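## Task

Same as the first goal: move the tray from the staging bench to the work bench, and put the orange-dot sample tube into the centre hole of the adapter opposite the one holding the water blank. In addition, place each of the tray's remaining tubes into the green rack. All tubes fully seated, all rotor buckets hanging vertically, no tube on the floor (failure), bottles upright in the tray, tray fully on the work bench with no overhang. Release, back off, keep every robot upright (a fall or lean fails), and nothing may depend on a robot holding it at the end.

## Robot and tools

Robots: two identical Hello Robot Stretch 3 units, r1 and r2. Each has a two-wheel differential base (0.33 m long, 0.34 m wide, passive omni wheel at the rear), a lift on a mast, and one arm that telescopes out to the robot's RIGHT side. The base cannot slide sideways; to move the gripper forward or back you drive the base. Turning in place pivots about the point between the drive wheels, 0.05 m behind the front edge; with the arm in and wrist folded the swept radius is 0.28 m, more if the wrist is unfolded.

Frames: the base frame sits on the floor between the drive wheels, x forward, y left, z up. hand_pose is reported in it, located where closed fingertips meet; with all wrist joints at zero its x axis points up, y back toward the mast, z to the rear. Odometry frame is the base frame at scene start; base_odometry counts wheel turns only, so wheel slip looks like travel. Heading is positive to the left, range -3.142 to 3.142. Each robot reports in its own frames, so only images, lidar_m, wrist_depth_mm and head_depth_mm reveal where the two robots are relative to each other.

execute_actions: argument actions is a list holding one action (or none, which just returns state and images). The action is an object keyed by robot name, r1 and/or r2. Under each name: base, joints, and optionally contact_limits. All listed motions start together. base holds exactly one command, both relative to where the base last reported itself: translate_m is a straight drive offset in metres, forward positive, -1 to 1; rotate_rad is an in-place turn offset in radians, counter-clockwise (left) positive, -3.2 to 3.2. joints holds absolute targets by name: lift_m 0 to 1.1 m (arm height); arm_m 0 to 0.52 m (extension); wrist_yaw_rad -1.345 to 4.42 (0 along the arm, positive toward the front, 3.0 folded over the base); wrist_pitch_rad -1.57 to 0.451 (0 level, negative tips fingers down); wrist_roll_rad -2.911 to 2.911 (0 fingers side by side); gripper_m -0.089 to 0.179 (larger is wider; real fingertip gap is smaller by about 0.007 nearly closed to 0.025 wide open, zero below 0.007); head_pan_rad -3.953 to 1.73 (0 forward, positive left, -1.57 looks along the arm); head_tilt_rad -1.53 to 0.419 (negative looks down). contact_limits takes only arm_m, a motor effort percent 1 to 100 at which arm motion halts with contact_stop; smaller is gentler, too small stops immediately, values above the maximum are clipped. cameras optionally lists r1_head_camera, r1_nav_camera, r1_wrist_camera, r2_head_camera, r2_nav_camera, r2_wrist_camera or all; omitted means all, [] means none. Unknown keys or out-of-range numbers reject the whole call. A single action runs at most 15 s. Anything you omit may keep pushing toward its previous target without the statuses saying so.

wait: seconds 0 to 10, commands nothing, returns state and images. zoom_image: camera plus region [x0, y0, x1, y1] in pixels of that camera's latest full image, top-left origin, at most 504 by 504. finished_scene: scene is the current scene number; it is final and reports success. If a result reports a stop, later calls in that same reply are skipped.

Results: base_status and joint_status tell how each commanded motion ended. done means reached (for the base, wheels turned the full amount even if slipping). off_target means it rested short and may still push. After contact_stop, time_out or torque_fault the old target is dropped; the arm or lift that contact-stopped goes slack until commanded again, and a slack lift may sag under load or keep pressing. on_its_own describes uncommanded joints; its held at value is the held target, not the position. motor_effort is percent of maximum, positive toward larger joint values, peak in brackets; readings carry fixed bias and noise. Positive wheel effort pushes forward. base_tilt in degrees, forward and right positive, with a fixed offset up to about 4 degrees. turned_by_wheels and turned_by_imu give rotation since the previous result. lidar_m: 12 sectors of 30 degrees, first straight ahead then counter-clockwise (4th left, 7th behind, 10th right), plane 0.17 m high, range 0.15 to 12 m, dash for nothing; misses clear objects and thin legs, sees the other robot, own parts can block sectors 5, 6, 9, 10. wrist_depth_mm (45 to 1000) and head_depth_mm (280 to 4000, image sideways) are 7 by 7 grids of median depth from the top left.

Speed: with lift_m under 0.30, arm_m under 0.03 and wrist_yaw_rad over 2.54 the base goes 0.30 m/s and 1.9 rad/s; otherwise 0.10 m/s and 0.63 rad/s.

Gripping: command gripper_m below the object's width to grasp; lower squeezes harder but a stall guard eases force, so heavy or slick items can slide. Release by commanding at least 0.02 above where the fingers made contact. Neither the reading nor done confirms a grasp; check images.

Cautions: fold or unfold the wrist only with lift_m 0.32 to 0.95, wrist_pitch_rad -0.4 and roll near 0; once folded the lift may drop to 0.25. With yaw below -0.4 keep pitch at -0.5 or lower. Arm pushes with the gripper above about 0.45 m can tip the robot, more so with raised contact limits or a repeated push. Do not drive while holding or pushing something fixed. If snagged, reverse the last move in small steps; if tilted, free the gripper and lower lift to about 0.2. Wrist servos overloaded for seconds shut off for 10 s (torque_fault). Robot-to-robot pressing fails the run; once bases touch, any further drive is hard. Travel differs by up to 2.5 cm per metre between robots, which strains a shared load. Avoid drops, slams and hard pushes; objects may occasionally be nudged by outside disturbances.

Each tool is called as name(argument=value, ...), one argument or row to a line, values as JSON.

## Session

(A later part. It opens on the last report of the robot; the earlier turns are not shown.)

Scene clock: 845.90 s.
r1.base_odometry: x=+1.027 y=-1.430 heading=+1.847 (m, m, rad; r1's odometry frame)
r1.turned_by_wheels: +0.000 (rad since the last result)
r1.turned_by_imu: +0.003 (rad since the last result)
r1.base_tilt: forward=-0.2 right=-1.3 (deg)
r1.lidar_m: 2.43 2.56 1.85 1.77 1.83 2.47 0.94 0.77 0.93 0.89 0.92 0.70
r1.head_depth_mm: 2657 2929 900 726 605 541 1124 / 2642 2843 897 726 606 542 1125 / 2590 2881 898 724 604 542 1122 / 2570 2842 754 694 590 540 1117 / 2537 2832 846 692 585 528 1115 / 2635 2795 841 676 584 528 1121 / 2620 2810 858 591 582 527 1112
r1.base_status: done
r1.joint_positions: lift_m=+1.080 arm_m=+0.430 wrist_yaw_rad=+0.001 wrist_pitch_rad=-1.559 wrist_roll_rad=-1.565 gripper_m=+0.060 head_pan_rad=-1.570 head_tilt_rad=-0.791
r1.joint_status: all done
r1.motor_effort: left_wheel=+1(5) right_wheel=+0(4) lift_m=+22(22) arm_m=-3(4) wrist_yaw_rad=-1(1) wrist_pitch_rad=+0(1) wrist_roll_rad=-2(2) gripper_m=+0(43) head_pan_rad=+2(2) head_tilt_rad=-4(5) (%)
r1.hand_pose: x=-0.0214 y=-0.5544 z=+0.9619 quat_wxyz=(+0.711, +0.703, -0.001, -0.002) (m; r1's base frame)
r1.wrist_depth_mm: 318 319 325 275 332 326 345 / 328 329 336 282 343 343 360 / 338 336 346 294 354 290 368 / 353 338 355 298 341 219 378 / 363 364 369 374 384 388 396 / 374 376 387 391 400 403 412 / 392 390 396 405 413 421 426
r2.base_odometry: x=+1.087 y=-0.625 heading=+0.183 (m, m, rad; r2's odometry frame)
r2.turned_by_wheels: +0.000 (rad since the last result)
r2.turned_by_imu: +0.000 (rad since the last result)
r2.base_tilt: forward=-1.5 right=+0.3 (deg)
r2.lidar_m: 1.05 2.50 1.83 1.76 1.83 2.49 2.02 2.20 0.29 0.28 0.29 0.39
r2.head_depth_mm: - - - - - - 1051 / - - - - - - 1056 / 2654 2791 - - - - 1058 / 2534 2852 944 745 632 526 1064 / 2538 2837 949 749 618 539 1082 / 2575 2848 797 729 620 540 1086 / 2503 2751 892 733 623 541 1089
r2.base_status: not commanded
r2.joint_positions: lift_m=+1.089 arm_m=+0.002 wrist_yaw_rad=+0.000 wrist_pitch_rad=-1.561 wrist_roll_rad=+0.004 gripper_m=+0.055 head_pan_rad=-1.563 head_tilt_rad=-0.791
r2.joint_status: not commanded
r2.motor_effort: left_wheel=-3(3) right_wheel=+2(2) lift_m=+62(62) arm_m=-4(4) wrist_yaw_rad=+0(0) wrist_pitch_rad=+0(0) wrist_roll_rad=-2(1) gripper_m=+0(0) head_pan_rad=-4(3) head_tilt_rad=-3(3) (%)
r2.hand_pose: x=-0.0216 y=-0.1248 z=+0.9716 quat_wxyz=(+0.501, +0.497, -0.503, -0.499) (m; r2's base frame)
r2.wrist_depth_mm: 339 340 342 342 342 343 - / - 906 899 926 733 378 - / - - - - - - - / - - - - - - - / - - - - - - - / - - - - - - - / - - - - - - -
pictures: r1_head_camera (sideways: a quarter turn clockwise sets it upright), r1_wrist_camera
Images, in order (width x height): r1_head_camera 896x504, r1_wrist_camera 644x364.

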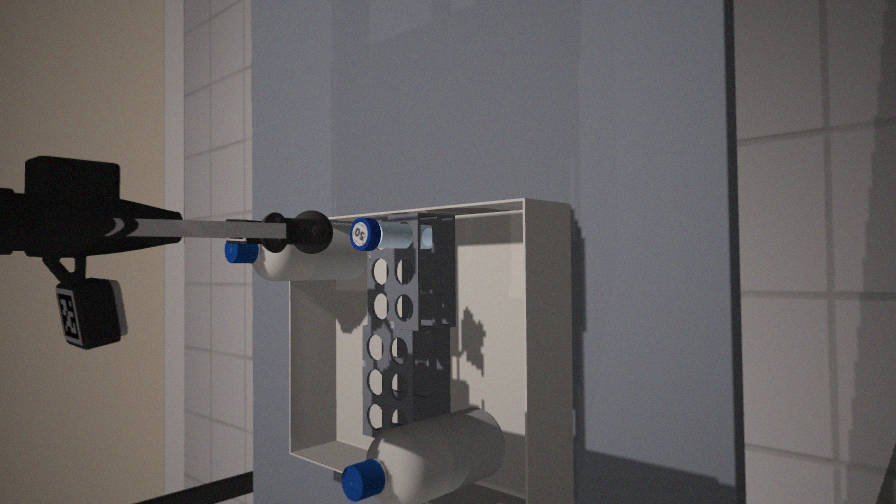

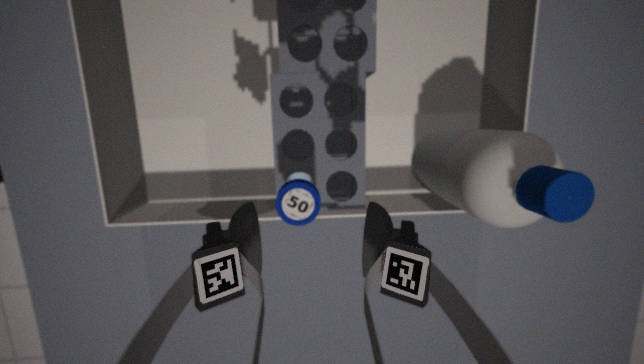

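execute_actions(
  actions=[
    {"r1":{"base":{"translate_m":-0.004},"joints":{"arm_m":0.416,"lift_m":1.0}}},
  ],
  cameras=["r1_wrist_camera"],
)

execute_actions(
  actions=[
    {"r1":{"joints":{"lift_m":0.97}}},
  ],
  cameras=["r1_wrist_camera","r1_head_camera"],
)

Scene clock: 852.03 s.
r1.base_odometry: x=+1.028 y=-1.434 heading=+1.847 (m, m, rad; r1's odometry frame)
r1.turned_by_wheels: +0.000 (rad since the last result)
r1.turned_by_imu: +0.001 (rad since the last result)
r1.base_tilt: forward=-0.3 right=-1.5 (deg)
r1.lidar_m: 2.44 2.57 1.85 1.78 1.84 2.47 0.94 0.76 0.93 0.89 0.93 0.70
r1.head_depth_mm: - 2772 905 724 606 541 1121 / 2694 2833 900 725 605 542 1125 / - 2852 895 721 591 541 1123 / 2639 2806 736 694 589 539 1117 / 2609 2832 842 695 588 528 1118 / 2603 2845 842 677 585 527 1123 / 2617 2860 858 593 581 526 1123
r1.base_status: done
r1.joint_positions: lift_m=+1.000 arm_m=+0.416 wrist_yaw_rad=+0.001 wrist_pitch_rad=-1.559 wrist_roll_rad=-1.566 gripper_m=+0.060 head_pan_rad=-1.570 head_tilt_rad=-0.791
r1.joint_status: all done
r1.motor_effort: left_wheel=+1(4) right_wheel=+0(4) lift_m=+14(22) arm_m=-3(0) wrist_yaw_rad=-1(1) wrist_pitch_rad=+0(2) wrist_roll_rad=-2(2) gripper_m=+1(0) head_pan_rad=+3(3) head_tilt_rad=-5(5) (%)
r1.hand_pose: x=-0.0214 y=-0.5404 z=+0.8825 quat_wxyz=(+0.711, +0.703, -0.001, -0.002) (m; r1's base frame)
r1.wrist_depth_mm: 216 248 251 200 250 262 225 / 215 254 260 207 264 270 227 / 213 262 266 212 272 267 179 / 223 270 276 218 280 211 149 / 224 244 264 161 251 248 153 / 287 291 301 301 308 312 316 / 298 303 307 314 319 326 329
r2.base_odometry: x=+1.087 y=-0.625 heading=+0.183 (m, m, rad; r2's odometry frame)
r2.turned_by_wheels: +0.000 (rad since the last result)
r2.turned_by_imu: +0.000 (rad since the last result)
r2.base_tilt: forward=-1.5 right=+0.3 (deg)
r2.lidar_m: 1.05 2.52 1.83 1.76 1.82 2.49 2.02 2.20 0.29 0.28 0.29 0.39
r2.head_depth_mm: - - - - - - 1055 / - - - - - - 1058 / 2629 2779 - - - - 1063 / 2550 2823 942 746 631 526 1063 / 2542 2887 949 748 619 537 1085 / 2557 2853 798 727 621 540 1087 / 2536 2754 892 732 623 542 1087
r2.base_status: not commanded
r2.joint_positions: lift_m=+1.089 arm_m=+0.002 wrist_yaw_rad=+0.000 wrist_pitch_rad=-1.561 wrist_roll_rad=+0.004 gripper_m=+0.055 head_pan_rad=-1.563 head_tilt_rad=-0.791
r2.joint_status: not commanded
r2.motor_effort: left_wheel=-3(3) right_wheel=+2(2) lift_m=+62(62) arm_m=-4(5) wrist_yaw_rad=+0(1) wrist_pitch_rad=+0(0) wrist_roll_rad=-1(1) gripper_m=+0(0) head_pan_rad=-3(3) head_tilt_rad=-4(4) (%)
r2.hand_pose: x=-0.0216 y=-0.1248 z=+0.9716 quat_wxyz=(+0.501, +0.497, -0.503, -0.499) (m; r2's base frame)
r2.wrist_depth_mm: 339 342 339 341 342 347 - / - 911 900 925 737 376 - / - - - - - - - / - - - - - - - / - - - - - - - / - - - - - - - / - - - - - - -
pictures: r1_wrist_camera
Images, in order (width x height): r1_wrist_camera 644x364.

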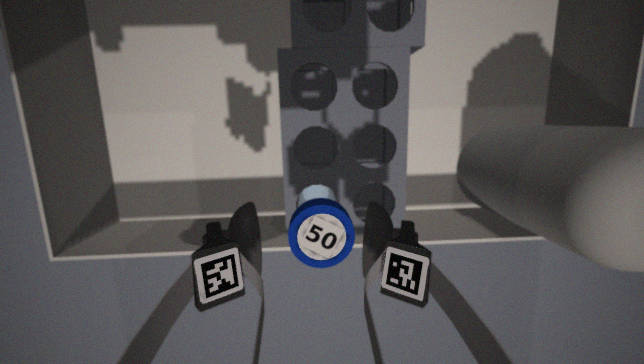

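Scene clock: 853.10 s.
r1.base_odometry: x=+1.028 y=-1.434 heading=+1.847 (m, m, rad; r1's odometry frame)
r1.turned_by_wheels: +0.000 (rad since the last result)
r1.turned_by_imu: +0.000 (rad since the last result)
r1.base_tilt: forward=-0.3 right=-1.4 (deg)
r1.lidar_m: 2.44 2.56 1.85 1.78 1.83 2.47 0.94 0.76 0.93 0.89 0.92 0.70
r1.head_depth_mm: 2563 - 872 724 604 541 1131 / - 2798 902 723 605 542 1119 / - 2829 900 723 591 540 1123 / 2588 2928 738 695 589 541 1121 / 2611 2898 844 691 587 530 1127 / 2634 2806 843 679 583 526 1117 / 2594 2806 857 593 582 528 1118
r1.base_status: not commanded
r1.joint_positions: lift_m=+0.970 arm_m=+0.416 wrist_yaw_rad=+0.001 wrist_pitch_rad=-1.559 wrist_roll_rad=-1.566 gripper_m=+0.060 head_pan_rad=-1.570 head_tilt_rad=-0.791
r1.joint_status: all done
r1.motor_effort: left_wheel=+1(1) right_wheel=+0(0) lift_m=+14(15) arm_m=-3(3) wrist_yaw_rad=-1(1) wrist_pitch_rad=+0(0) wrist_roll_rad=-2(2) gripper_m=+1(0) head_pan_rad=+3(3) head_tilt_rad=-5(5) (%)
r1.hand_pose: x=-0.0214 y=-0.5404 z=+0.8525 quat_wxyz=(+0.711, +0.703, -0.001, -0.002) (m; r1's base frame)
r1.wrist_depth_mm: 216 220 223 171 173 231 226 / 215 228 230 226 231 240 226 / 213 233 238 181 240 245 179 / 210 240 244 188 243 211 146 / 209 244 248 130 227 207 145 / 257 257 267 133 274 276 283 / 266 269 274 277 284 289 293
r2.base_odometry: x=+1.087 y=-0.625 heading=+0.183 (m, m, rad; r2's odometry frame)
r2.turned_by_wheels: +0.000 (rad since the last result)
r2.turned_by_imu: +0.000 (rad since the last result)
r2.base_tilt: forward=-1.5 right=+0.2 (deg)
r2.lidar_m: 1.05 2.51 1.83 1.76 1.82 2.48 2.02 2.20 0.29 0.28 0.29 0.39
r2.head_depth_mm: - - - - - - 1057 / - - - - - - 1056 / 2634 2804 - - - - 1064 / 2541 2840 946 746 633 525 1064 / 2552 2860 949 749 618 539 1088 / 2574 2857 797 729 620 540 1090 / 2508 2776 891 733 623 542 1089
r2.base_status: not commanded
r2.joint_positions: lift_m=+1.089 arm_m=+0.002 wrist_yaw_rad=+0.000 wrist_pitch_rad=-1.561 wrist_roll_rad=+0.004 gripper_m=+0.055 head_pan_rad=-1.563 head_tilt_rad=-0.791
r2.joint_status: not commanded
r2.motor_effort: left_wheel=-3(3) right_wheel=+2(2) lift_m=+62(62) arm_m=-4(4) wrist_yaw_rad=+1(1) wrist_pitch_rad=+0(0) wrist_roll_rad=-1(1) gripper_m=+0(0) head_pan_rad=-3(3) head_tilt_rad=-2(3) (%)
r2.hand_pose: x=-0.0216 y=-0.1248 z=+0.9716 quat_wxyz=(+0.501, +0.497, -0.503, -0.499) (m; r2's base frame)
r2.wrist_depth_mm: 341 339 342 342 343 344 - / - 915 940 920 734 377 - / - - - - - - - / - - - - - - - / - - - - - - - / - - - - - - - / - - - - - - -
pictures: r1_head_camera (sideways: a quarter turn clockwise sets it upright), r1_wrist_camera
Images, in order (width x height): r1_head_camera 896x504, r1_wrist_camera 644x364.

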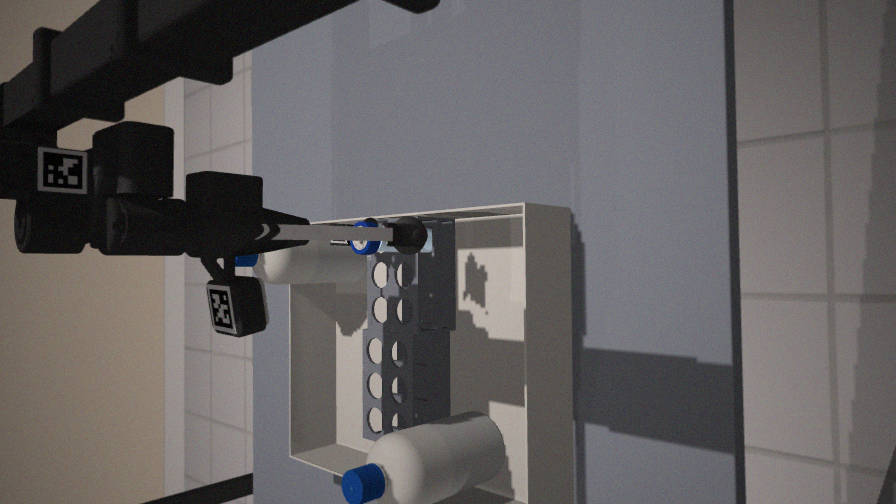

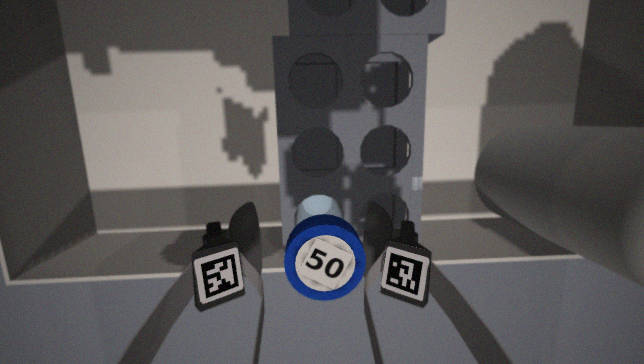

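execute_actions(
  actions=[
    {"r1":{"base":{"translate_m":-0.007},"joints":{"arm_m":0.421}}},
  ],
  cameras=[],
)

execute_actions(
  actions=[
    {"r1":{"joints":{"gripper_m":0.01}}},
  ],
  cameras=["r1_wrist_camera"],
)

execute_actions(
  actions=[
    {"r1":{"joints":{"lift_m":1.09}}},
  ],
  cameras=["r1_wrist_camera","r1_head_camera"],
)

Scene clock: 860.73 s.
r1.base_odometry: x=+1.030 y=-1.441 heading=+1.847 (m, m, rad; r1's odometry frame)
r1.turned_by_wheels: +0.000 (rad since the last result)
r1.turned_by_imu: +0.001 (rad since the last result)
r1.base_tilt: forward=-0.2 right=-1.4 (deg)
r1.lidar_m: 2.44 2.56 1.85 1.77 1.83 2.48 0.93 0.76 0.93 0.90 0.92 0.71
r1.head_depth_mm: 2536 - 871 728 604 542 1124 / - 2857 904 725 604 542 1123 / - 2825 900 723 604 541 1121 / 2579 2910 752 688 589 539 1122 / 2620 2962 844 690 587 529 1123 / 2597 2872 842 690 585 528 1116 / 2649 2795 854 599 581 527 1123
r1.base_status: done
r1.joint_positions: lift_m=+0.970 arm_m=+0.421 wrist_yaw_rad=+0.001 wrist_pitch_rad=-1.559 wrist_roll_rad=-1.569 gripper_m=+0.060 head_pan_rad=-1.570 head_tilt_rad=-0.791
r1.joint_status: all done
r1.motor_effort: left_wheel=+4(3) right_wheel=-4(5) lift_m=+14(13) arm_m=+4(5) wrist_yaw_rad=-1(1) wrist_pitch_rad=-1(1) wrist_roll_rad=+0(2) gripper_m=+1(1) head_pan_rad=+3(3) head_tilt_rad=-5(5) (%)
r1.hand_pose: x=-0.0214 y=-0.5447 z=+0.8525 quat_wxyz=(+0.711, +0.703, +0.000, -0.001) (m; r1's base frame)
r1.wrist_depth_mm: 216 220 222 169 173 233 222 / 219 227 229 202 231 240 223 / 217 233 238 182 240 239 160 / 217 242 245 186 227 204 140 / 205 224 241 129 211 210 142 / 257 259 267 269 274 277 283 / 265 270 273 278 285 288 294
r2.base_odometry: x=+1.087 y=-0.625 heading=+0.183 (m, m, rad; r2's odometry frame)
r2.turned_by_wheels: +0.000 (rad since the last result)
r2.turned_by_imu: +0.000 (rad since the last result)
r2.base_tilt: forward=-1.5 right=+0.3 (deg)
r2.lidar_m: 1.05 2.51 1.83 1.76 1.83 2.49 2.02 2.20 0.29 0.28 0.29 0.39
r2.head_depth_mm: - - - - - - 1057 / - - - - - - 1053 / 2635 2828 - - - - 1058 / 2564 2851 942 746 632 525 1065 / 2541 2895 948 747 618 539 1084 / 2545 2872 798 729 620 540 1086 / 2555 2766 892 733 622 542 1092
r2.base_status: not commanded
r2.joint_positions: lift_m=+1.089 arm_m=+0.002 wrist_yaw_rad=+0.000 wrist_pitch_rad=-1.561 wrist_roll_rad=+0.004 gripper_m=+0.055 head_pan_rad=-1.563 head_tilt_rad=-0.791
r2.joint_status: not commanded
r2.motor_effort: left_wheel=-3(3) right_wheel=+2(2) lift_m=+62(62) arm_m=-4(4) wrist_yaw_rad=+0(0) wrist_pitch_rad=+0(0) wrist_roll_rad=-1(1) gripper_m=+0(0) head_pan_rad=-2(4) head_tilt_rad=-3(3) (%)
r2.hand_pose: x=-0.0216 y=-0.1248 z=+0.9716 quat_wxyz=(+0.501, +0.497, -0.503, -0.499) (m; r2's base frame)
r2.wrist_depth_mm: 342 341 340 344 341 343 - / - 921 925 908 725 374 - / - - - - - - - / - - - - - - - / - - - - - - - / - - - - - - - / - - - - - - -
pictures: none
No camera images: the call's "cameras" was empty. Leave "cameras" out to get every camera's image.

Scene clock: 861.73 s.
r1.base_odometry: x=+1.030 y=-1.441 heading=+1.847 (m, m, rad; r1's odometry frame)
r1.turned_by_wheels: +0.000 (rad since the last result)
r1.turned_by_imu: +0.000 (rad since the last result)
r1.base_tilt: forward=-0.3 right=-1.4 (deg)
r1.lidar_m: 2.44 2.57 1.85 1.78 1.83 2.47 0.93 0.76 0.93 0.90 0.93 0.71
r1.head_depth_mm: 2536 - 876 724 607 543 1127 / - 2856 905 724 605 540 1116 / - 2900 894 724 603 542 1121 / 2612 2929 751 680 587 540 1121 / 2651 2910 843 688 587 527 1115 / 2621 2861 838 692 586 528 1110 / 2640 2813 855 599 583 526 1113
r1.base_status: not commanded
r1.joint_positions: lift_m=+0.970 arm_m=+0.421 wrist_yaw_rad=+0.001 wrist_pitch_rad=-1.550 wrist_roll_rad=-1.570 gripper_m=+0.010 head_pan_rad=-1.570 head_tilt_rad=-0.791
r1.joint_status: all done
r1.motor_effort: left_wheel=+4(4) right_wheel=-4(4) lift_m=+14(14) arm_m=+3(4) wrist_yaw_rad=-1(1) wrist_pitch_rad=-5(6) wrist_roll_rad=+0(0) gripper_m=-9(83) head_pan_rad=+2(3) head_tilt_rad=-5(5) (%)
r1.hand_pose: x=-0.0214 y=-0.5470 z=+0.8523 quat_wxyz=(+0.714, +0.700, +0.000, +0.000) (m; r1's base frame)
r1.wrist_depth_mm: 214 219 222 170 174 234 219 / 221 225 228 225 229 241 219 / 222 233 236 210 242 231 157 / 220 240 244 186 249 199 138 / 207 223 242 127 225 210 140 / 255 259 266 268 275 278 285 / 264 268 273 277 284 289 296
r2.base_odometry: x=+1.087 y=-0.625 heading=+0.183 (m, m, rad; r2's odometry frame)
r2.turned_by_wheels: +0.000 (rad since the last result)
r2.turned_by_imu: +0.000 (rad since the last result)
r2.base_tilt: forward=-1.5 right=+0.3 (deg)
r2.lidar_m: 1.05 2.52 1.83 1.76 1.82 2.49 2.02 2.20 0.29 0.28 0.29 0.39
r2.head_depth_mm: - - - - - - 1054 / - - - - - - 1054 / 2664 2811 - - - - 1056 / 2540 2843 948 744 632 526 1064 / 2547 2848 952 750 619 538 1083 / 2553 2850 799 730 621 540 1086 / 2553 2793 892 733 623 542 1093
r2.base_status: not commanded
r2.joint_positions: lift_m=+1.089 arm_m=+0.002 wrist_yaw_rad=+0.000 wrist_pitch_rad=-1.561 wrist_roll_rad=+0.004 gripper_m=+0.055 head_pan_rad=-1.563 head_tilt_rad=-0.791
r2.joint_status: not commanded
r2.motor_effort: left_wheel=-3(3) right_wheel=+2(2) lift_m=+62(62) arm_m=-4(4) wrist_yaw_rad=+0(1) wrist_pitch_rad=+0(0) wrist_roll_rad=-1(1) gripper_m=+0(1) head_pan_rad=-3(3) head_tilt_rad=-4(3) (%)
r2.hand_pose: x=-0.0216 y=-0.1248 z=+0.9716 quat_wxyz=(+0.501, +0.497, -0.503, -0.499) (m; r2's base frame)
r2.wrist_depth_mm: 337 339 341 343 342 344 - / - 913 911 925 742 373 - / - - - - - - - / - - - - - - - / - - - - - - - / - - - - - - - / - - - - - - -
pictures: r1_wrist_camera
Images, in order (width x height): r1_wrist_camera 644x364.

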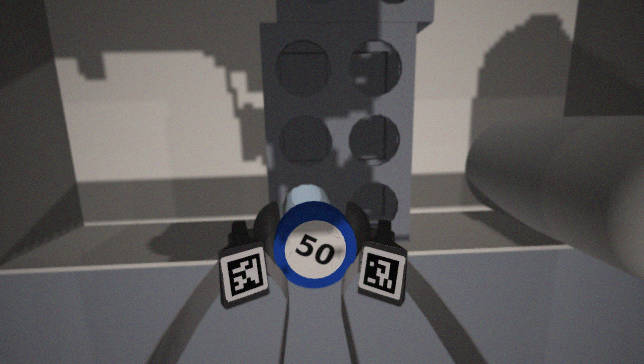

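Scene clock: 863.67 s.
r1.base_odometry: x=+1.030 y=-1.441 heading=+1.847 (m, m, rad; r1's odometry frame)
r1.turned_by_wheels: +0.000 (rad since the last result)
r1.turned_by_imu: +0.000 (rad since the last result)
r1.base_tilt: forward=-0.2 right=-1.4 (deg)
r1.lidar_m: 2.44 2.57 1.86 1.77 1.83 2.48 0.93 0.76 0.94 0.90 0.92 0.71
r1.head_depth_mm: 2630 2922 902 724 607 542 1119 / 2660 2894 901 726 602 541 1128 / 2703 2819 899 722 604 541 1130 / 2582 2843 731 691 590 540 1121 / 2582 2849 843 691 586 528 1121 / 2628 2878 840 690 583 527 1121 / 2604 2831 858 605 582 526 1114
r1.base_status: not commanded
r1.joint_positions: lift_m=+1.090 arm_m=+0.421 wrist_yaw_rad=+0.001 wrist_pitch_rad=-1.550 wrist_roll_rad=-1.570 gripper_m=+0.010 head_pan_rad=-1.570 head_tilt_rad=-0.791
r1.joint_status: all done
r1.motor_effort: left_wheel=+2(4) right_wheel=-1(4) lift_m=+22(23) arm_m=+3(3) wrist_yaw_rad=-1(1) wrist_pitch_rad=-5(5) wrist_roll_rad=+0(1) gripper_m=-9(8) head_pan_rad=+3(3) head_tilt_rad=-5(5) (%)
r1.hand_pose: x=-0.0214 y=-0.5470 z=+0.9717 quat_wxyz=(+0.714, +0.700, +0.000, +0.000) (m; r1's base frame)
r1.wrist_depth_mm: 325 326 334 311 344 338 358 / 336 333 346 292 355 356 373 / 346 347 354 303 363 240 382 / 357 352 361 311 374 234 396 / 370 374 380 127 393 407 409 / 385 390 397 403 414 417 426 / - 399 410 417 422 435 441
r2.base_odometry: x=+1.087 y=-0.625 heading=+0.183 (m, m, rad; r2's odometry frame)
r2.turned_by_wheels: +0.000 (rad since the last result)
r2.turned_by_imu: +0.000 (rad since the last result)
r2.base_tilt: forward=-1.5 right=+0.3 (deg)
r2.lidar_m: 1.06 2.51 1.83 1.76 1.82 2.48 2.02 2.20 0.29 0.28 0.29 0.39
r2.head_depth_mm: - - - - - - 1057 / - - - - - - 1058 / 2640 2801 - - - - 1061 / 2551 2832 946 746 631 526 1066 / 2555 2852 950 747 618 539 1085 / 2542 2880 797 730 621 539 1088 / 2568 2768 890 733 623 542 1089
r2.base_status: not commanded
r2.joint_positions: lift_m=+1.089 arm_m=+0.002 wrist_yaw_rad=+0.000 wrist_pitch_rad=-1.561 wrist_roll_rad=+0.004 gripper_m=+0.055 head_pan_rad=-1.563 head_tilt_rad=-0.791
r2.joint_status: not commanded
r2.motor_effort: left_wheel=-3(3) right_wheel=+2(2) lift_m=+62(62) arm_m=-4(5) wrist_yaw_rad=+0(0) wrist_pitch_rad=+0(0) wrist_roll_rad=-1(1) gripper_m=+0(1) head_pan_rad=-3(3) head_tilt_rad=-3(3) (%)
r2.hand_pose: x=-0.0216 y=-0.1248 z=+0.9716 quat_wxyz=(+0.501, +0.497, -0.503, -0.499) (m; r2's base frame)
r2.wrist_depth_mm: 340 341 343 343 343 344 - / - 917 927 921 732 376 - / - - - - - - - / - - - - - - - / - - - - - - - / - - - - - - - / - - - - - - -
pictures: r1_head_camera (sideways: a quarter turn clockwise sets it upright), r1_wrist_camera
Images, in order (width x height): r1_head_camera 896x504, r1_wrist_camera 644x364.

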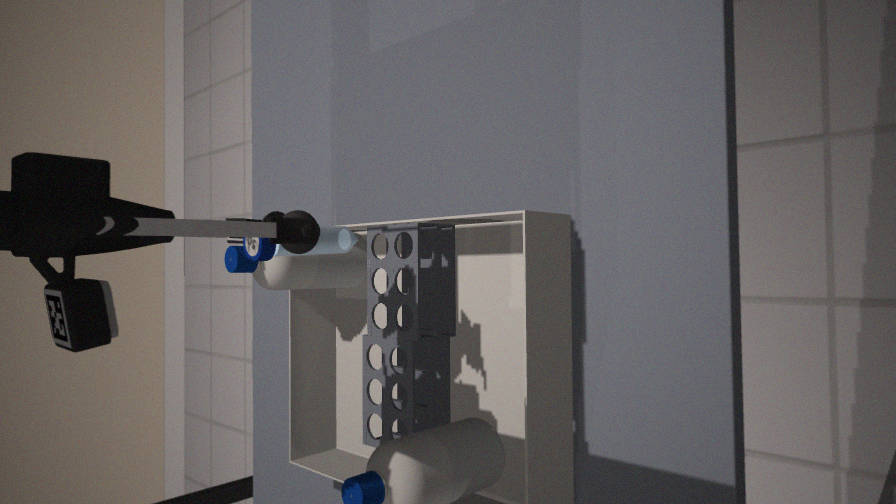

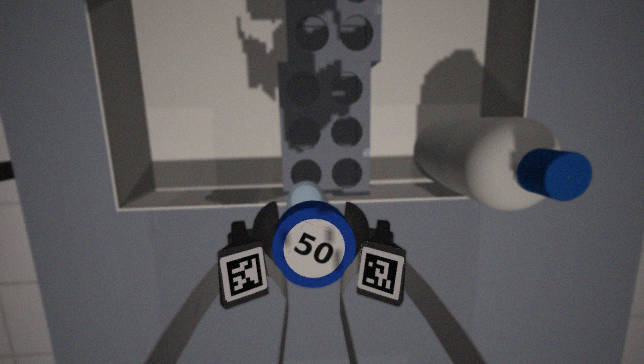

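execute_actions(
  actions=[
    {"r1":{"base":{"translate_m":0.575},"joints":{"arm_m":0.455,"wrist_pitch_rad":-1.56}}},
  ],
  cameras=[],
)

execute_actions(
  actions=[
    {"r1":{"joints":{"lift_m":1.025}}},
  ],
  cameras=["r1_wrist_camera","r1_head_camera"],
)

Scene clock: 875.43 s.
r1.base_odometry: x=+0.873 y=-0.887 heading=+1.847 (m, m, rad; r1's odometry frame)
r1.turned_by_wheels: +0.000 (rad since the last result)
r1.turned_by_imu: +0.001 (rad since the last result)
r1.base_tilt: forward=-0.3 right=-1.4 (deg)
r1.lidar_m: 1.88 2.59 1.86 1.78 1.84 2.48 1.31 1.28 0.92 0.88 0.25 2.06
r1.head_depth_mm: 2655 2870 849 727 604 531 1124 / 2635 2860 902 726 605 531 1127 / 2702 2835 898 703 604 529 1122 / 2711 2858 850 701 604 528 1117 / 2597 2803 895 720 601 529 1060 / 2610 2795 2122 761 602 527 1101 / 2617 2793 2214 1789 1491 1248 1118
r1.base_status: done
r1.joint_positions: lift_m=+1.090 arm_m=+0.455 wrist_yaw_rad=+0.001 wrist_pitch_rad=-1.550 wrist_roll_rad=-1.570 gripper_m=+0.010 head_pan_rad=-1.570 head_tilt_rad=-0.791
r1.joint_status: all done
r1.motor_effort: left_wheel=+1(5) right_wheel=+0(5) lift_m=+22(22) arm_m=+4(3) wrist_yaw_rad=-1(1) wrist_pitch_rad=-6(5) wrist_roll_rad=+0(0) gripper_m=-8(8) head_pan_rad=+3(3) head_tilt_rad=-4(4) (%)
r1.hand_pose: x=-0.0214 y=-0.5809 z=+0.9717 quat_wxyz=(+0.714, +0.700, +0.000, +0.000) (m; r1's base frame)
r1.wrist_depth_mm: 328 329 337 342 346 350 355 / 335 341 345 351 357 365 370 / 347 350 355 362 370 375 385 / 356 363 368 333 382 390 397 / 369 375 376 126 395 401 412 / 379 388 395 268 412 420 430 / 395 399 410 416 425 433 -
r2.base_odometry: x=+1.087 y=-0.625 heading=+0.183 (m, m, rad; r2's odometry frame)
r2.turned_by_wheels: +0.000 (rad since the last result)
r2.turned_by_imu: +0.000 (rad since the last result)
r2.base_tilt: forward=-1.4 right=+0.3 (deg)
r2.lidar_m: 1.06 2.50 1.83 1.76 1.82 2.49 2.02 2.20 0.29 0.28 0.29 0.39
r2.head_depth_mm: - - - - - - 1056 / - - - - - - 1054 / 1151 1346 - - - - 1059 / 2562 2841 948 746 631 525 1064 / 2553 2882 947 749 619 538 1082 / 2547 2867 798 729 620 540 1086 / 2555 2860 891 733 623 541 1091
r2.base_status: not commanded
r2.joint_positions: lift_m=+1.089 arm_m=+0.002 wrist_yaw_rad=+0.000 wrist_pitch_rad=-1.561 wrist_roll_rad=+0.004 gripper_m=+0.055 head_pan_rad=-1.563 head_tilt_rad=-0.791
r2.joint_status: not commanded
r2.motor_effort: left_wheel=-3(3) right_wheel=+2(2) lift_m=+62(62) arm_m=-4(4) wrist_yaw_rad=+0(1) wrist_pitch_rad=+1(1) wrist_roll_rad=-1(1) gripper_m=+0(0) head_pan_rad=-3(3) head_tilt_rad=-3(2) (%)
r2.hand_pose: x=-0.0216 y=-0.1248 z=+0.9716 quat_wxyz=(+0.501, +0.497, -0.503, -0.499) (m; r2's base frame)
r2.wrist_depth_mm: 340 345 342 342 343 345 - / - 923 924 918 747 375 - / - - - - - - - / - - - - - - - / - - - - - - - / - - - - - - - / - - - - - - -
pictures: none
No camera images: the call's "cameras" was empty. Leave "cameras" out to get every camera's image.

Scene clock: 876.87 s.
r1.base_odometry: x=+0.873 y=-0.887 heading=+1.847 (m, m, rad; r1's odometry frame)
r1.turned_by_wheels: +0.000 (rad since the last result)
r1.turned_by_imu: +0.000 (rad since the last result)
r1.base_tilt: forward=-0.3 right=-1.4 (deg)
r1.lidar_m: 1.88 2.58 1.86 1.78 1.85 2.48 1.31 1.28 0.92 0.88 0.25 2.06
r1.head_depth_mm: 2777 2881 853 725 605 530 1121 / 2692 2884 902 724 605 530 1125 / - 2858 891 704 603 529 1119 / 2632 2788 864 703 604 529 1112 / 2612 2821 895 719 603 527 1063 / 2628 2843 2136 761 600 527 1103 / 2624 2820 2208 1760 1488 1245 1110
r1.base_status: not commanded
r1.joint_positions: lift_m=+1.025 arm_m=+0.455 wrist_yaw_rad=+0.001 wrist_pitch_rad=-1.550 wrist_roll_rad=-1.570 gripper_m=+0.010 head_pan_rad=-1.570 head_tilt_rad=-0.791
r1.joint_status: all done
r1.motor_effort: left_wheel=+1(1) right_wheel=+0(0) lift_m=+14(22) arm_m=+3(4) wrist_yaw_rad=-1(1) wrist_pitch_rad=-5(5) wrist_roll_rad=-1(0) gripper_m=-8(8) head_pan_rad=+3(2) head_tilt_rad=-5(5) (%)
r1.hand_pose: x=-0.0214 y=-0.5809 z=+0.9073 quat_wxyz=(+0.714, +0.700, +0.000, +0.000) (m; r1's base frame)
r1.wrist_depth_mm: 269 271 277 280 284 288 295 / 275 280 285 289 294 297 303 / 283 288 293 298 303 309 313 / 293 297 302 256 313 318 325 / 302 307 310 127 325 330 336 / 313 318 325 195 337 343 346 / 322 327 334 204 345 354 362
r2.base_odometry: x=+1.087 y=-0.625 heading=+0.183 (m, m, rad; r2's odometry frame)
r2.turned_by_wheels: +0.000 (rad since the last result)
r2.turned_by_imu: +0.000 (rad since the last result)
r2.base_tilt: forward=-1.5 right=+0.3 (deg)
r2.lidar_m: 1.05 2.50 1.83 1.76 1.82 2.48 2.01 2.20 0.29 0.28 0.29 0.39
r2.head_depth_mm: - - - - - - 1051 / - - - - - - 1053 / 1132 1306 - - - - 1059 / 2546 2834 942 747 633 526 1066 / 2571 2862 951 750 619 539 1086 / 2550 2839 799 730 621 540 1088 / 2562 2880 893 732 623 542 1091
r2.base_status: not commanded
r2.joint_positions: lift_m=+1.089 arm_m=+0.002 wrist_yaw_rad=+0.000 wrist_pitch_rad=-1.561 wrist_roll_rad=+0.004 gripper_m=+0.055 head_pan_rad=-1.563 head_tilt_rad=-0.791
r2.joint_status: not commanded
r2.motor_effort: left_wheel=-3(3) right_wheel=+2(2) lift_m=+62(62) arm_m=-4(4) wrist_yaw_rad=-1(1) wrist_pitch_rad=+1(0) wrist_roll_rad=-1(1) gripper_m=+1(0) head_pan_rad=-3(3) head_tilt_rad=-3(4) (%)
r2.hand_pose: x=-0.0216 y=-0.1248 z=+0.9716 quat_wxyz=(+0.501, +0.497, -0.503, -0.499) (m; r2's base frame)
r2.wrist_depth_mm: 340 342 340 340 343 342 - / - 919 920 922 738 375 - / - - - - - - - / - - - - - - - / - - - - - - - / - - - - - - - / - - - - - - -
pictures: r1_head_camera (sideways: a quarter turn clockwise sets it upright), r1_wrist_camera
Images, in order (width x height): r1_head_camera 896x504, r1_wrist_camera 644x364.

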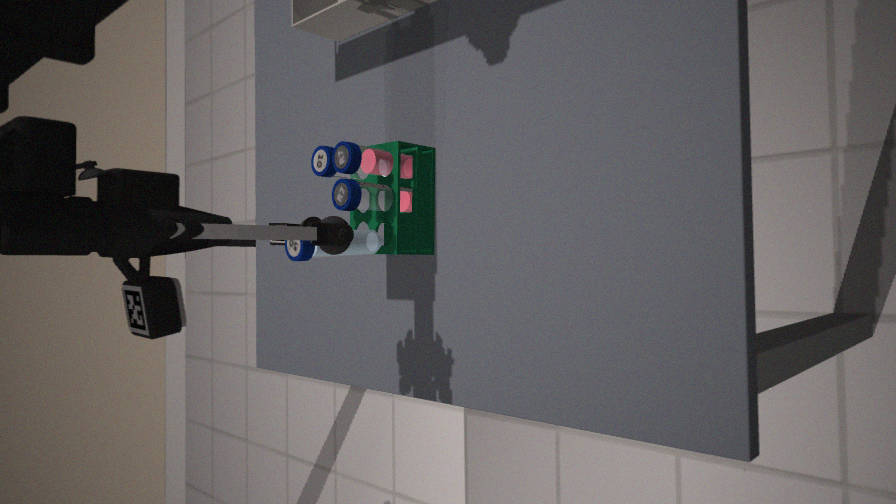

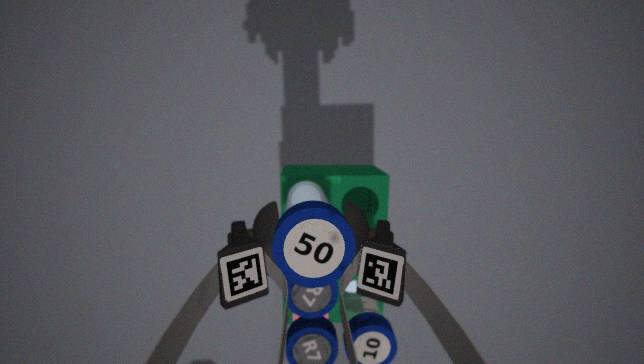

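execute_actions(
  actions=[
    {"r1":{"base":{"translate_m":-0.004},"joints":{"lift_m":0.99}}},
  ],
  cameras=["r1_wrist_camera","r1_head_camera"],
)

Scene clock: 881.27 s.
r1.base_odometry: x=+0.874 y=-0.891 heading=+1.847 (m, m, rad; r1's odometry frame)
r1.turned_by_wheels: +0.000 (rad since the last result)
r1.turned_by_imu: +0.001 (rad since the last result)
r1.base_tilt: forward=-0.2 right=-1.4 (deg)
r1.lidar_m: 1.88 2.58 1.86 1.79 1.84 2.49 1.30 1.28 0.92 0.88 0.26 2.06
r1.head_depth_mm: - 2697 850 728 606 532 1131 / 2750 2851 902 723 604 530 1121 / - 2851 893 699 606 530 1121 / 2619 2761 894 702 603 529 1124 / 2612 2820 892 718 602 527 1062 / 2630 2826 2134 739 601 528 1109 / 2604 2836 2210 1772 1471 1228 1116
r1.base_status: done
r1.joint_positions: lift_m=+0.990 arm_m=+0.455 wrist_yaw_rad=+0.001 wrist_pitch_rad=-1.550 wrist_roll_rad=-1.570 gripper_m=+0.010 head_pan_rad=-1.570 head_tilt_rad=-0.791
r1.joint_status: all done
r1.motor_effort: left_wheel=+1(4) right_wheel=+0(5) lift_m=+14(13) arm_m=+3(4) wrist_yaw_rad=-1(1) wrist_pitch_rad=-5(6) wrist_roll_rad=-1(1) gripper_m=-8(9) head_pan_rad=+2(2) head_tilt_rad=-4(4) (%)
r1.hand_pose: x=-0.0214 y=-0.5809 z=+0.8723 quat_wxyz=(+0.714, +0.700, +0.000, +0.000) (m; r1's base frame)
r1.wrist_depth_mm: 237 240 242 246 251 256 258 / 243 246 250 254 258 263 267 / 250 254 259 262 267 274 277 / 259 261 267 213 273 280 287 / 267 273 274 127 287 293 296 / 276 281 288 159 297 302 310 / 285 290 298 163 301 313 320
r2.base_odometry: x=+1.087 y=-0.625 heading=+0.183 (m, m, rad; r2's odometry frame)
r2.turned_by_wheels: +0.000 (rad since the last result)
r2.turned_by_imu: +0.000 (rad since the last result)
r2.base_tilt: forward=-1.5 right=+0.2 (deg)
r2.lidar_m: 1.05 2.51 1.83 1.76 1.82 2.48 2.02 2.20 0.29 0.28 0.29 0.39
r2.head_depth_mm: - - - - - - 1057 / - - - - - - 1056 / 505 1342 - - - - 1058 / 2551 2845 946 745 631 526 1064 / 2547 2852 951 751 617 538 1083 / 2551 2862 797 729 621 540 1087 / 2549 2874 894 732 624 541 1090
r2.base_status: not commanded
r2.joint_positions: lift_m=+1.089 arm_m=+0.002 wrist_yaw_rad=+0.000 wrist_pitch_rad=-1.561 wrist_roll_rad=+0.004 gripper_m=+0.055 head_pan_rad=-1.563 head_tilt_rad=-0.791
r2.joint_status: not commanded
r2.motor_effort: left_wheel=-3(3) right_wheel=+2(2) lift_m=+62(62) arm_m=-4(4) wrist_yaw_rad=+0(1) wrist_pitch_rad=+0(0) wrist_roll_rad=-1(1) gripper_m=+0(0) head_pan_rad=-3(3) head_tilt_rad=-3(3) (%)
r2.hand_pose: x=-0.0216 y=-0.1248 z=+0.9716 quat_wxyz=(+0.501, +0.497, -0.503, -0.499) (m; r2's base frame)
r2.wrist_depth_mm: 341 342 345 343 346 345 - / - 912 924 931 751 375 - / - - - - - - - / - - - - - - - / - - - - - - - / - - - - - - - / - - - - - - -
pictures: r1_head_camera (sideways: a quarter turn clockwise sets it upright), r1_wrist_camera
Images, in order (width x height): r1_head_camera 896x504, r1_wrist_camera 644x364.

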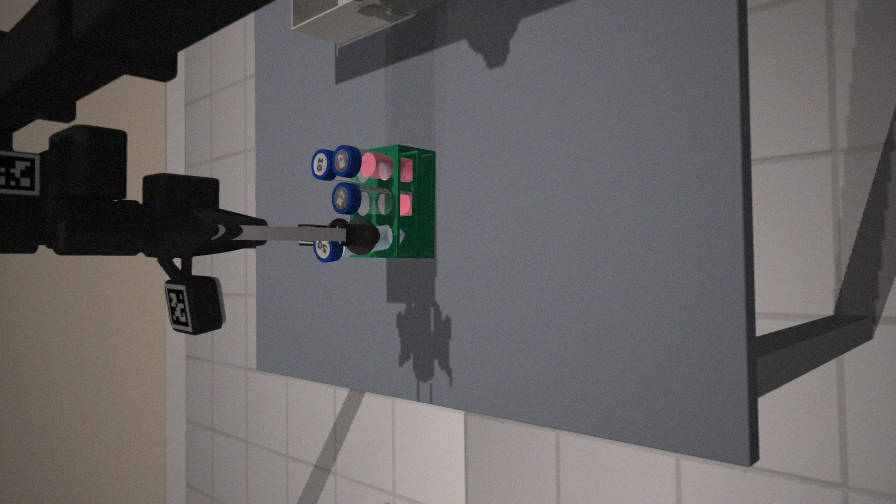

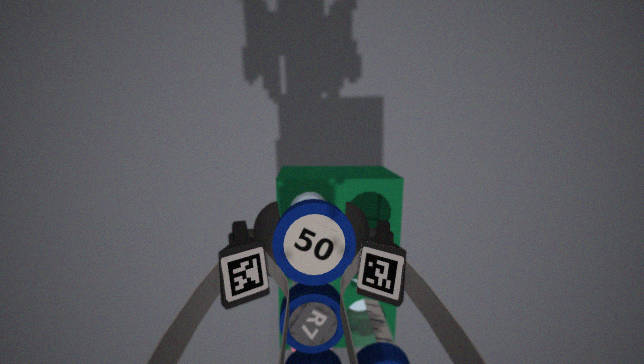

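Tip is in. Lower, release, clear.

execute_actions(
  actions=[
    {"r1":{"joints":{"lift_m":0.968}}},
  ],
  cameras=["r1_head_camera"],
)

execute_actions(
  actions=[
    {"r1":{"joints":{"gripper_m":0.052}}},
  ],
  cameras=[],
)

execute_actions(
  actions=[
    {"r1":{"joints":{"lift_m":1.08}}},
  ],
  cameras=["r1_wrist_camera","r1_head_camera"],
)

Scene clock: 887.30 s.
r1.base_odometry: x=+0.874 y=-0.891 heading=+1.847 (m, m, rad; r1's odometry frame)
r1.turned_by_wheels: +0.000 (rad since the last result)
r1.turned_by_imu: +0.001 (rad since the last result)
r1.base_tilt: forward=-0.3 right=-1.4 (deg)
r1.lidar_m: 1.88 2.58 1.86 1.78 1.84 2.48 1.30 1.28 0.92 0.88 0.26 2.06
r1.head_depth_mm: 2578 - 841 725 606 531 1123 / - 2857 898 725 603 530 1126 / - 2862 898 702 604 529 1124 / 2603 2813 897 703 603 527 1119 / 2603 2837 897 720 602 527 1065 / 2603 2853 2132 741 602 528 1099 / 2586 2839 2217 1781 1480 1225 1119
r1.base_status: not commanded
r1.joint_positions: lift_m=+0.971 arm_m=+0.455 wrist_yaw_rad=+0.001 wrist_pitch_rad=-1.556 wrist_roll_rad=-1.570 gripper_m=+0.010 head_pan_rad=-1.570 head_tilt_rad=-0.791
r1.joint_status: lift_m contact_stop (moved -0.019 of -0.022)
r1.on_its_own: lift_m is slack since a contact_stop, until your next command for it
r1.motor_effort: left_wheel=-2(4) right_wheel=+4(8) lift_m=+18(15) arm_m=+3(4) wrist_yaw_rad=-1(1) wrist_pitch_rad=-2(5) wrist_roll_rad=-1(1) gripper_m=-8(8) head_pan_rad=+3(3) head_tilt_rad=-4(6) (%)
r1.hand_pose: x=-0.0214 y=-0.5795 z=+0.8529 quat_wxyz=(+0.712, +0.702, +0.000, +0.000) (m; r1's base frame)
r1.wrist_depth_mm: 220 222 226 230 233 235 240 / 227 230 233 237 240 244 248 / 233 237 241 244 248 252 257 / 241 245 248 193 255 261 266 / 248 253 255 122 266 271 275 / 258 261 264 148 274 281 285 / 267 270 275 142 228 289 296
r2.base_odometry: x=+1.087 y=-0.625 heading=+0.183 (m, m, rad; r2's odometry frame)
r2.turned_by_wheels: +0.000 (rad since the last result)
r2.turned_by_imu: +0.000 (rad since the last result)
r2.base_tilt: forward=-1.5 right=+0.2 (deg)
r2.lidar_m: 1.05 2.51 1.83 1.76 1.82 2.48 2.02 2.20 0.29 0.28 0.29 0.39
r2.head_depth_mm: - - - - - - 1057 / - - - - - - 1051 / 506 888 - - - - 1063 / 2562 2852 945 747 630 526 1065 / 2554 2889 949 751 619 538 1086 / 2553 2863 800 730 622 538 1088 / 2555 2848 890 733 623 542 1090
r2.base_status: not commanded
r2.joint_positions: lift_m=+1.089 arm_m=+0.002 wrist_yaw_rad=+0.000 wrist_pitch_rad=-1.561 wrist_roll_rad=+0.004 gripper_m=+0.055 head_pan_rad=-1.563 head_tilt_rad=-0.791
r2.joint_status: not commanded
r2.motor_effort: left_wheel=-3(3) right_wheel=+2(2) lift_m=+62(62) arm_m=-4(4) wrist_yaw_rad=-1(1) wrist_pitch_rad=+0(0) wrist_roll_rad=-1(1) gripper_m=+0(0) head_pan_rad=-4(3) head_tilt_rad=-3(3) (%)
r2.hand_pose: x=-0.0216 y=-0.1248 z=+0.9716 quat_wxyz=(+0.501, +0.497, -0.503, -0.499) (m; r2's base frame)
r2.wrist_depth_mm: 340 341 340 342 343 342 - / - 936 913 927 744 376 - / - - - - - - - / - - - - - - - / - - - - - - - / - - - - - - - / - - - - - - -
pictures: r1_head_camera (sideways: a quarter turn clockwise sets it upright)
Images, in order (width x height): r1_head_camera 896x504.

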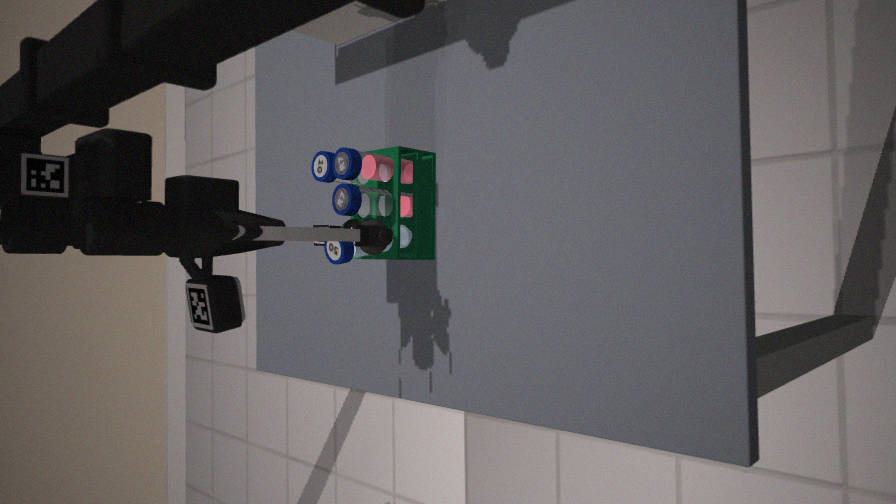

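not run: a stop came earlier in this reply.

not run: a stop came earlier in this reply.

execute_actions(
  actions=[
    {"r1":{"joints":{"gripper_m":0.052,"lift_m":0.974}}},
  ],
  cameras=[],
)

execute_actions(
  actions=[
    {"r1":{"joints":{"lift_m":1.08}}},
  ],
  cameras=["r1_wrist_camera","r1_head_camera"],
)

Scene clock: 894.70 s.
r1.base_odometry: x=+0.874 y=-0.891 heading=+1.847 (m, m, rad; r1's odometry frame)
r1.turned_by_wheels: +0.000 (rad since the last result)
r1.turned_by_imu: +0.001 (rad since the last result)
r1.base_tilt: forward=-0.2 right=-1.4 (deg)
r1.lidar_m: 1.88 2.58 1.86 1.78 1.84 2.49 1.30 1.28 0.93 0.88 0.26 2.06
r1.head_depth_mm: 2530 - 846 726 606 531 1132 / - 2861 899 723 604 531 1121 / - 2848 866 706 606 531 1124 / 2602 2845 897 714 605 530 1116 / 2612 2832 893 717 602 528 1062 / 2624 2824 2142 739 601 527 1104 / 2591 2796 2194 1769 1493 1225 1117
r1.base_status: not commanded
r1.joint_positions: lift_m=+0.974 arm_m=+0.455 wrist_yaw_rad=+0.001 wrist_pitch_rad=-1.556 wrist_roll_rad=-1.570 gripper_m=+0.052 head_pan_rad=-1.570 head_tilt_rad=-0.791
r1.joint_status: all done
r1.motor_effort: left_wheel=+0(3) right_wheel=+1(4) lift_m=+22(25) arm_m=+3(3) wrist_yaw_rad=-1(1) wrist_pitch_rad=-2(2) wrist_roll_rad=+0(1) gripper_m=+1(79) head_pan_rad=+2(2) head_tilt_rad=-4(5) (%)
r1.hand_pose: x=-0.0214 y=-0.5795 z=+0.8559 quat_wxyz=(+0.712, +0.702, +0.000, +0.000) (m; r1's base frame)
r1.wrist_depth_mm: 223 225 228 232 235 238 241 / 228 232 235 239 242 245 250 / 236 239 243 246 250 255 259 / 243 246 250 195 255 263 266 / 252 255 257 135 268 273 277 / 260 264 - 142 274 282 288 / 269 272 278 144 284 292 300
r2.base_odometry: x=+1.087 y=-0.625 heading=+0.183 (m, m, rad; r2's odometry frame)
r2.turned_by_wheels: +0.000 (rad since the last result)
r2.turned_by_imu: +0.000 (rad since the last result)
r2.base_tilt: forward=-1.6 right=+0.2 (deg)
r2.lidar_m: 1.05 2.51 1.83 1.76 1.83 2.49 2.02 2.19 0.29 0.28 0.29 0.39
r2.head_depth_mm: - - - - - - 1054 / - - - - - - 1056 / 504 1258 - - - - 1063 / 2562 2849 944 746 633 525 1064 / 2537 2877 949 748 619 538 1082 / 2552 2858 798 729 620 540 1082 / 2582 2821 893 733 624 542 1090
r2.base_status: not commanded
r2.joint_positions: lift_m=+1.089 arm_m=+0.002 wrist_yaw_rad=+0.000 wrist_pitch_rad=-1.561 wrist_roll_rad=+0.004 gripper_m=+0.055 head_pan_rad=-1.563 head_tilt_rad=-0.791
r2.joint_status: not commanded
r2.motor_effort: left_wheel=-3(3) right_wheel=+2(2) lift_m=+62(62) arm_m=-4(4) wrist_yaw_rad=+0(1) wrist_pitch_rad=+0(0) wrist_roll_rad=-1(1) gripper_m=+0(0) head_pan_rad=-3(3) head_tilt_rad=-2(3) (%)
r2.hand_pose: x=-0.0216 y=-0.1248 z=+0.9716 quat_wxyz=(+0.501, +0.497, -0.503, -0.499) (m; r2's base frame)
r2.wrist_depth_mm: 341 339 340 344 345 343 - / - 903 898 928 736 376 - / - - - - - - - / - - - - - - - / - - - - - - - / - - - - - - - / - - - - - - -
pictures: none
No camera images: the call's "cameras" was empty. Leave "cameras" out to get every camera's image.

Scene clock: 896.50 s.
r1.base_odometry: x=+0.874 y=-0.891 heading=+1.847 (m, m, rad; r1's odometry frame)
r1.turned_by_wheels: +0.000 (rad since the last result)
r1.turned_by_imu: +0.000 (rad since the last result)
r1.base_tilt: forward=-0.3 right=-1.4 (deg)
r1.lidar_m: 1.88 2.58 1.87 1.78 1.84 2.49 1.30 1.28 0.92 0.88 0.26 2.06
r1.head_depth_mm: 2651 2865 847 725 605 530 1122 / 2635 2830 896 725 604 531 1121 / 2647 2885 901 706 605 530 1121 / 2600 2846 865 700 602 530 1124 / 2569 2844 895 723 602 528 1060 / 2627 2818 2151 742 603 527 1094 / 2604 2821 2213 1769 1487 1225 1121
r1.base_status: not commanded
r1.joint_positions: lift_m=+1.080 arm_m=+0.455 wrist_yaw_rad=+0.001 wrist_pitch_rad=-1.556 wrist_roll_rad=-1.570 gripper_m=+0.052 head_pan_rad=-1.570 head_tilt_rad=-0.791
r1.joint_status: all done
r1.motor_effort: left_wheel=+0(0) right_wheel=+1(1) lift_m=+22(22) arm_m=+3(3) wrist_yaw_rad=-1(0) wrist_pitch_rad=-2(2) wrist_roll_rad=+0(0) gripper_m=+1(0) head_pan_rad=+2(2) head_tilt_rad=-4(4) (%)
r1.hand_pose: x=-0.0214 y=-0.5795 z=+0.9619 quat_wxyz=(+0.712, +0.702, +0.000, +0.000) (m; r1's base frame)
r1.wrist_depth_mm: 319 323 327 331 335 342 347 / 331 331 336 343 349 353 357 / 337 342 349 354 359 364 370 / 349 355 359 299 371 377 382 / 358 364 370 311 383 391 397 / 373 377 - 259 398 404 414 / 387 389 397 405 414 419 433
r2.base_odometry: x=+1.087 y=-0.625 heading=+0.183 (m, m, rad; r2's odometry frame)
r2.turned_by_wheels: +0.000 (rad since the last result)
r2.turned_by_imu: +0.000 (rad since the last result)
r2.base_tilt: forward=-1.5 right=+0.3 (deg)
r2.lidar_m: 1.05 2.51 1.83 1.76 1.83 2.49 2.03 2.20 0.29 0.28 0.29 0.39
r2.head_depth_mm: - - - - - - 1058 / - - - - - - 1057 / 1152 1349 - - - - 1059 / 2549 2813 944 744 633 526 1066 / 2549 2866 950 750 619 538 1086 / 2568 2871 797 730 621 540 1085 / 2564 2869 892 733 623 542 1090
r2.base_status: not commanded
r2.joint_positions: lift_m=+1.089 arm_m=+0.002 wrist_yaw_rad=+0.000 wrist_pitch_rad=-1.561 wrist_roll_rad=+0.004 gripper_m=+0.055 head_pan_rad=-1.563 head_tilt_rad=-0.791
r2.joint_status: not commanded
r2.motor_effort: left_wheel=-3(3) right_wheel=+2(2) lift_m=+62(62) arm_m=-4(4) wrist_yaw_rad=-1(1) wrist_pitch_rad=+0(0) wrist_roll_rad=-2(2) gripper_m=+0(0) head_pan_rad=-4(3) head_tilt_rad=-3(3) (%)
r2.hand_pose: x=-0.0216 y=-0.1248 z=+0.9716 quat_wxyz=(+0.501, +0.497, -0.503, -0.499) (m; r2's base frame)
r2.wrist_depth_mm: 341 342 340 343 344 346 - / - 895 896 907 735 371 - / - - - - - - - / - - - - - - - / - - - - - - - / - - - - - - - / - - - - - - -
pictures: r1_head_camera (sideways: a quarter turn clockwise sets it upright), r1_wrist_camera
Images, in order (width x height): r1_head_camera 896x504, r1_wrist_camera 644x364.

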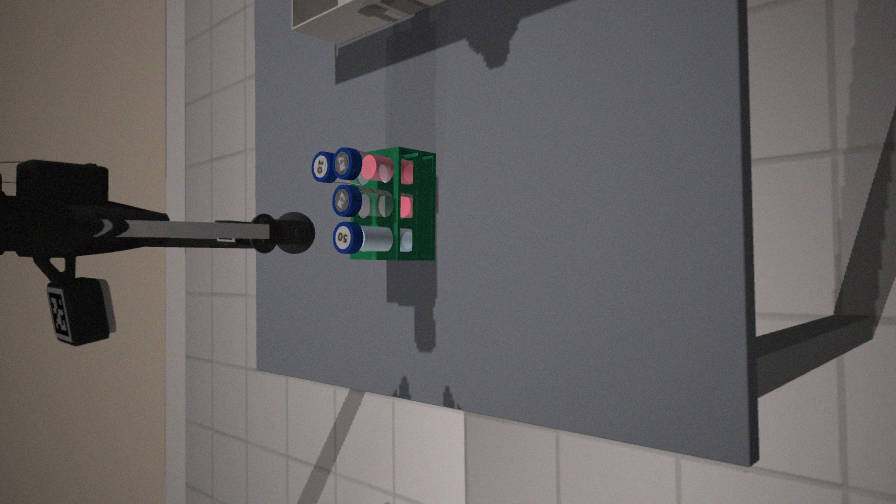

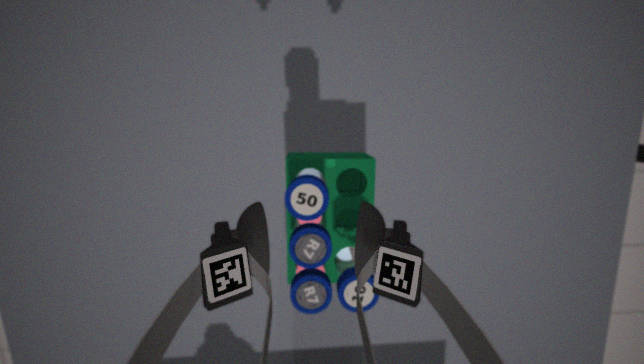

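execute_actions(
  actions=[
    {"r1":{"joints":{"arm_m":0.05}}},
  ],
  cameras=["r1_head_camera"],
)

finished_scene(
  scene=2,
)

Scene clock: 903.70 s.
r1.base_odometry: x=+0.874 y=-0.891 heading=+1.847 (m, m, rad; r1's odometry frame)
r1.turned_by_wheels: +0.000 (rad since the last result)
r1.turned_by_imu: +0.002 (rad since the last result)
r1.base_tilt: forward=-0.3 right=-1.3 (deg)
r1.lidar_m: 1.88 2.58 1.86 1.78 1.85 2.49 1.30 1.29 0.92 0.88 0.26 2.06
r1.head_depth_mm: - - - - 592 531 1125 / - - - - 592 530 1123 / - - - - - 529 1118 / 2606 2822 896 - 604 527 1121 / 2625 2818 891 - 589 528 1061 / 2602 2853 2146 - 573 527 1100 / 2606 2802 2199 1829 1449 1227 1113
r1.base_status: not commanded
r1.joint_positions: lift_m=+1.080 arm_m=+0.050 wrist_yaw_rad=+0.001 wrist_pitch_rad=-1.556 wrist_roll_rad=-1.570 gripper_m=+0.052 head_pan_rad=-1.570 head_tilt_rad=-0.791
r1.joint_status: all done
r1.motor_effort: left_wheel=+0(0) right_wheel=+1(1) lift_m=+22(22) arm_m=-3(1) wrist_yaw_rad=-1(1) wrist_pitch_rad=-2(2) wrist_roll_rad=-1(1) gripper_m=+0(0) head_pan_rad=+2(3) head_tilt_rad=-4(4) (%)
r1.hand_pose: x=-0.0214 y=-0.1751 z=+0.9619 quat_wxyz=(+0.712, +0.702, +0.000, +0.000) (m; r1's base frame)
r1.wrist_depth_mm: - - - - 339 342 347 / - - - - 348 352 359 / - - - - 359 365 372 / - - - - 372 381 386 / - - - - 383 391 396 / - - - - 399 406 415 / - - - - 411 424 431
r2.base_odometry: x=+1.087 y=-0.625 heading=+0.183 (m, m, rad; r2's odometry frame)
r2.turned_by_wheels: +0.000 (rad since the last result)
r2.turned_by_imu: +0.000 (rad since the last result)
r2.base_tilt: forward=-1.5 right=+0.2 (deg)
r2.lidar_m: 1.05 2.51 1.82 1.76 1.83 2.48 2.02 2.20 0.29 0.28 0.29 0.39
r2.head_depth_mm: - - - - - - 1055 / - - - - - - 1054 / 1138 1285 - - - - 1059 / 2534 2827 948 748 631 526 1061 / 2567 2856 946 748 618 538 1088 / 2545 2898 796 729 620 540 1087 / 2554 2879 893 734 623 541 1089
r2.base_status: not commanded
r2.joint_positions: lift_m=+1.089 arm_m=+0.002 wrist_yaw_rad=+0.000 wrist_pitch_rad=-1.561 wrist_roll_rad=+0.004 gripper_m=+0.055 head_pan_rad=-1.563 head_tilt_rad=-0.791
r2.joint_status: not commanded
r2.motor_effort: left_wheel=-3(3) right_wheel=+2(2) lift_m=+62(62) arm_m=-4(4) wrist_yaw_rad=-1(1) wrist_pitch_rad=+0(1) wrist_roll_rad=-1(1) gripper_m=+0(0) head_pan_rad=-3(3) head_tilt_rad=-3(3) (%)
r2.hand_pose: x=-0.0216 y=-0.1248 z=+0.9716 quat_wxyz=(+0.501, +0.497, -0.503, -0.499) (m; r2's base frame)
r2.wrist_depth_mm: 340 339 341 343 345 346 - / - 909 931 911 737 378 - / - - - - - - - / - - - - - - - / - - - - - - - / - - - - - - - / - - - - - - -
pictures: r1_head_camera (sideways: a quarter turn clockwise sets it upright)
Images, in order (width x height): r1_head_camera 896x504.

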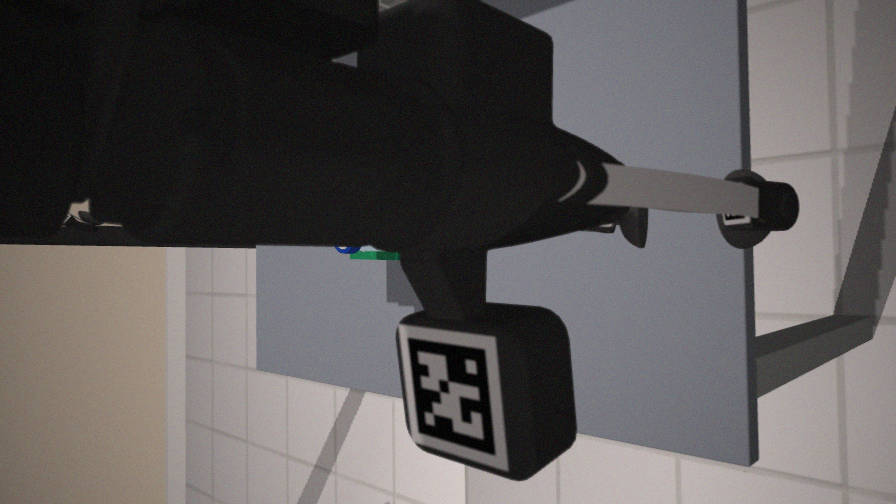

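The scene is finished: the task was done.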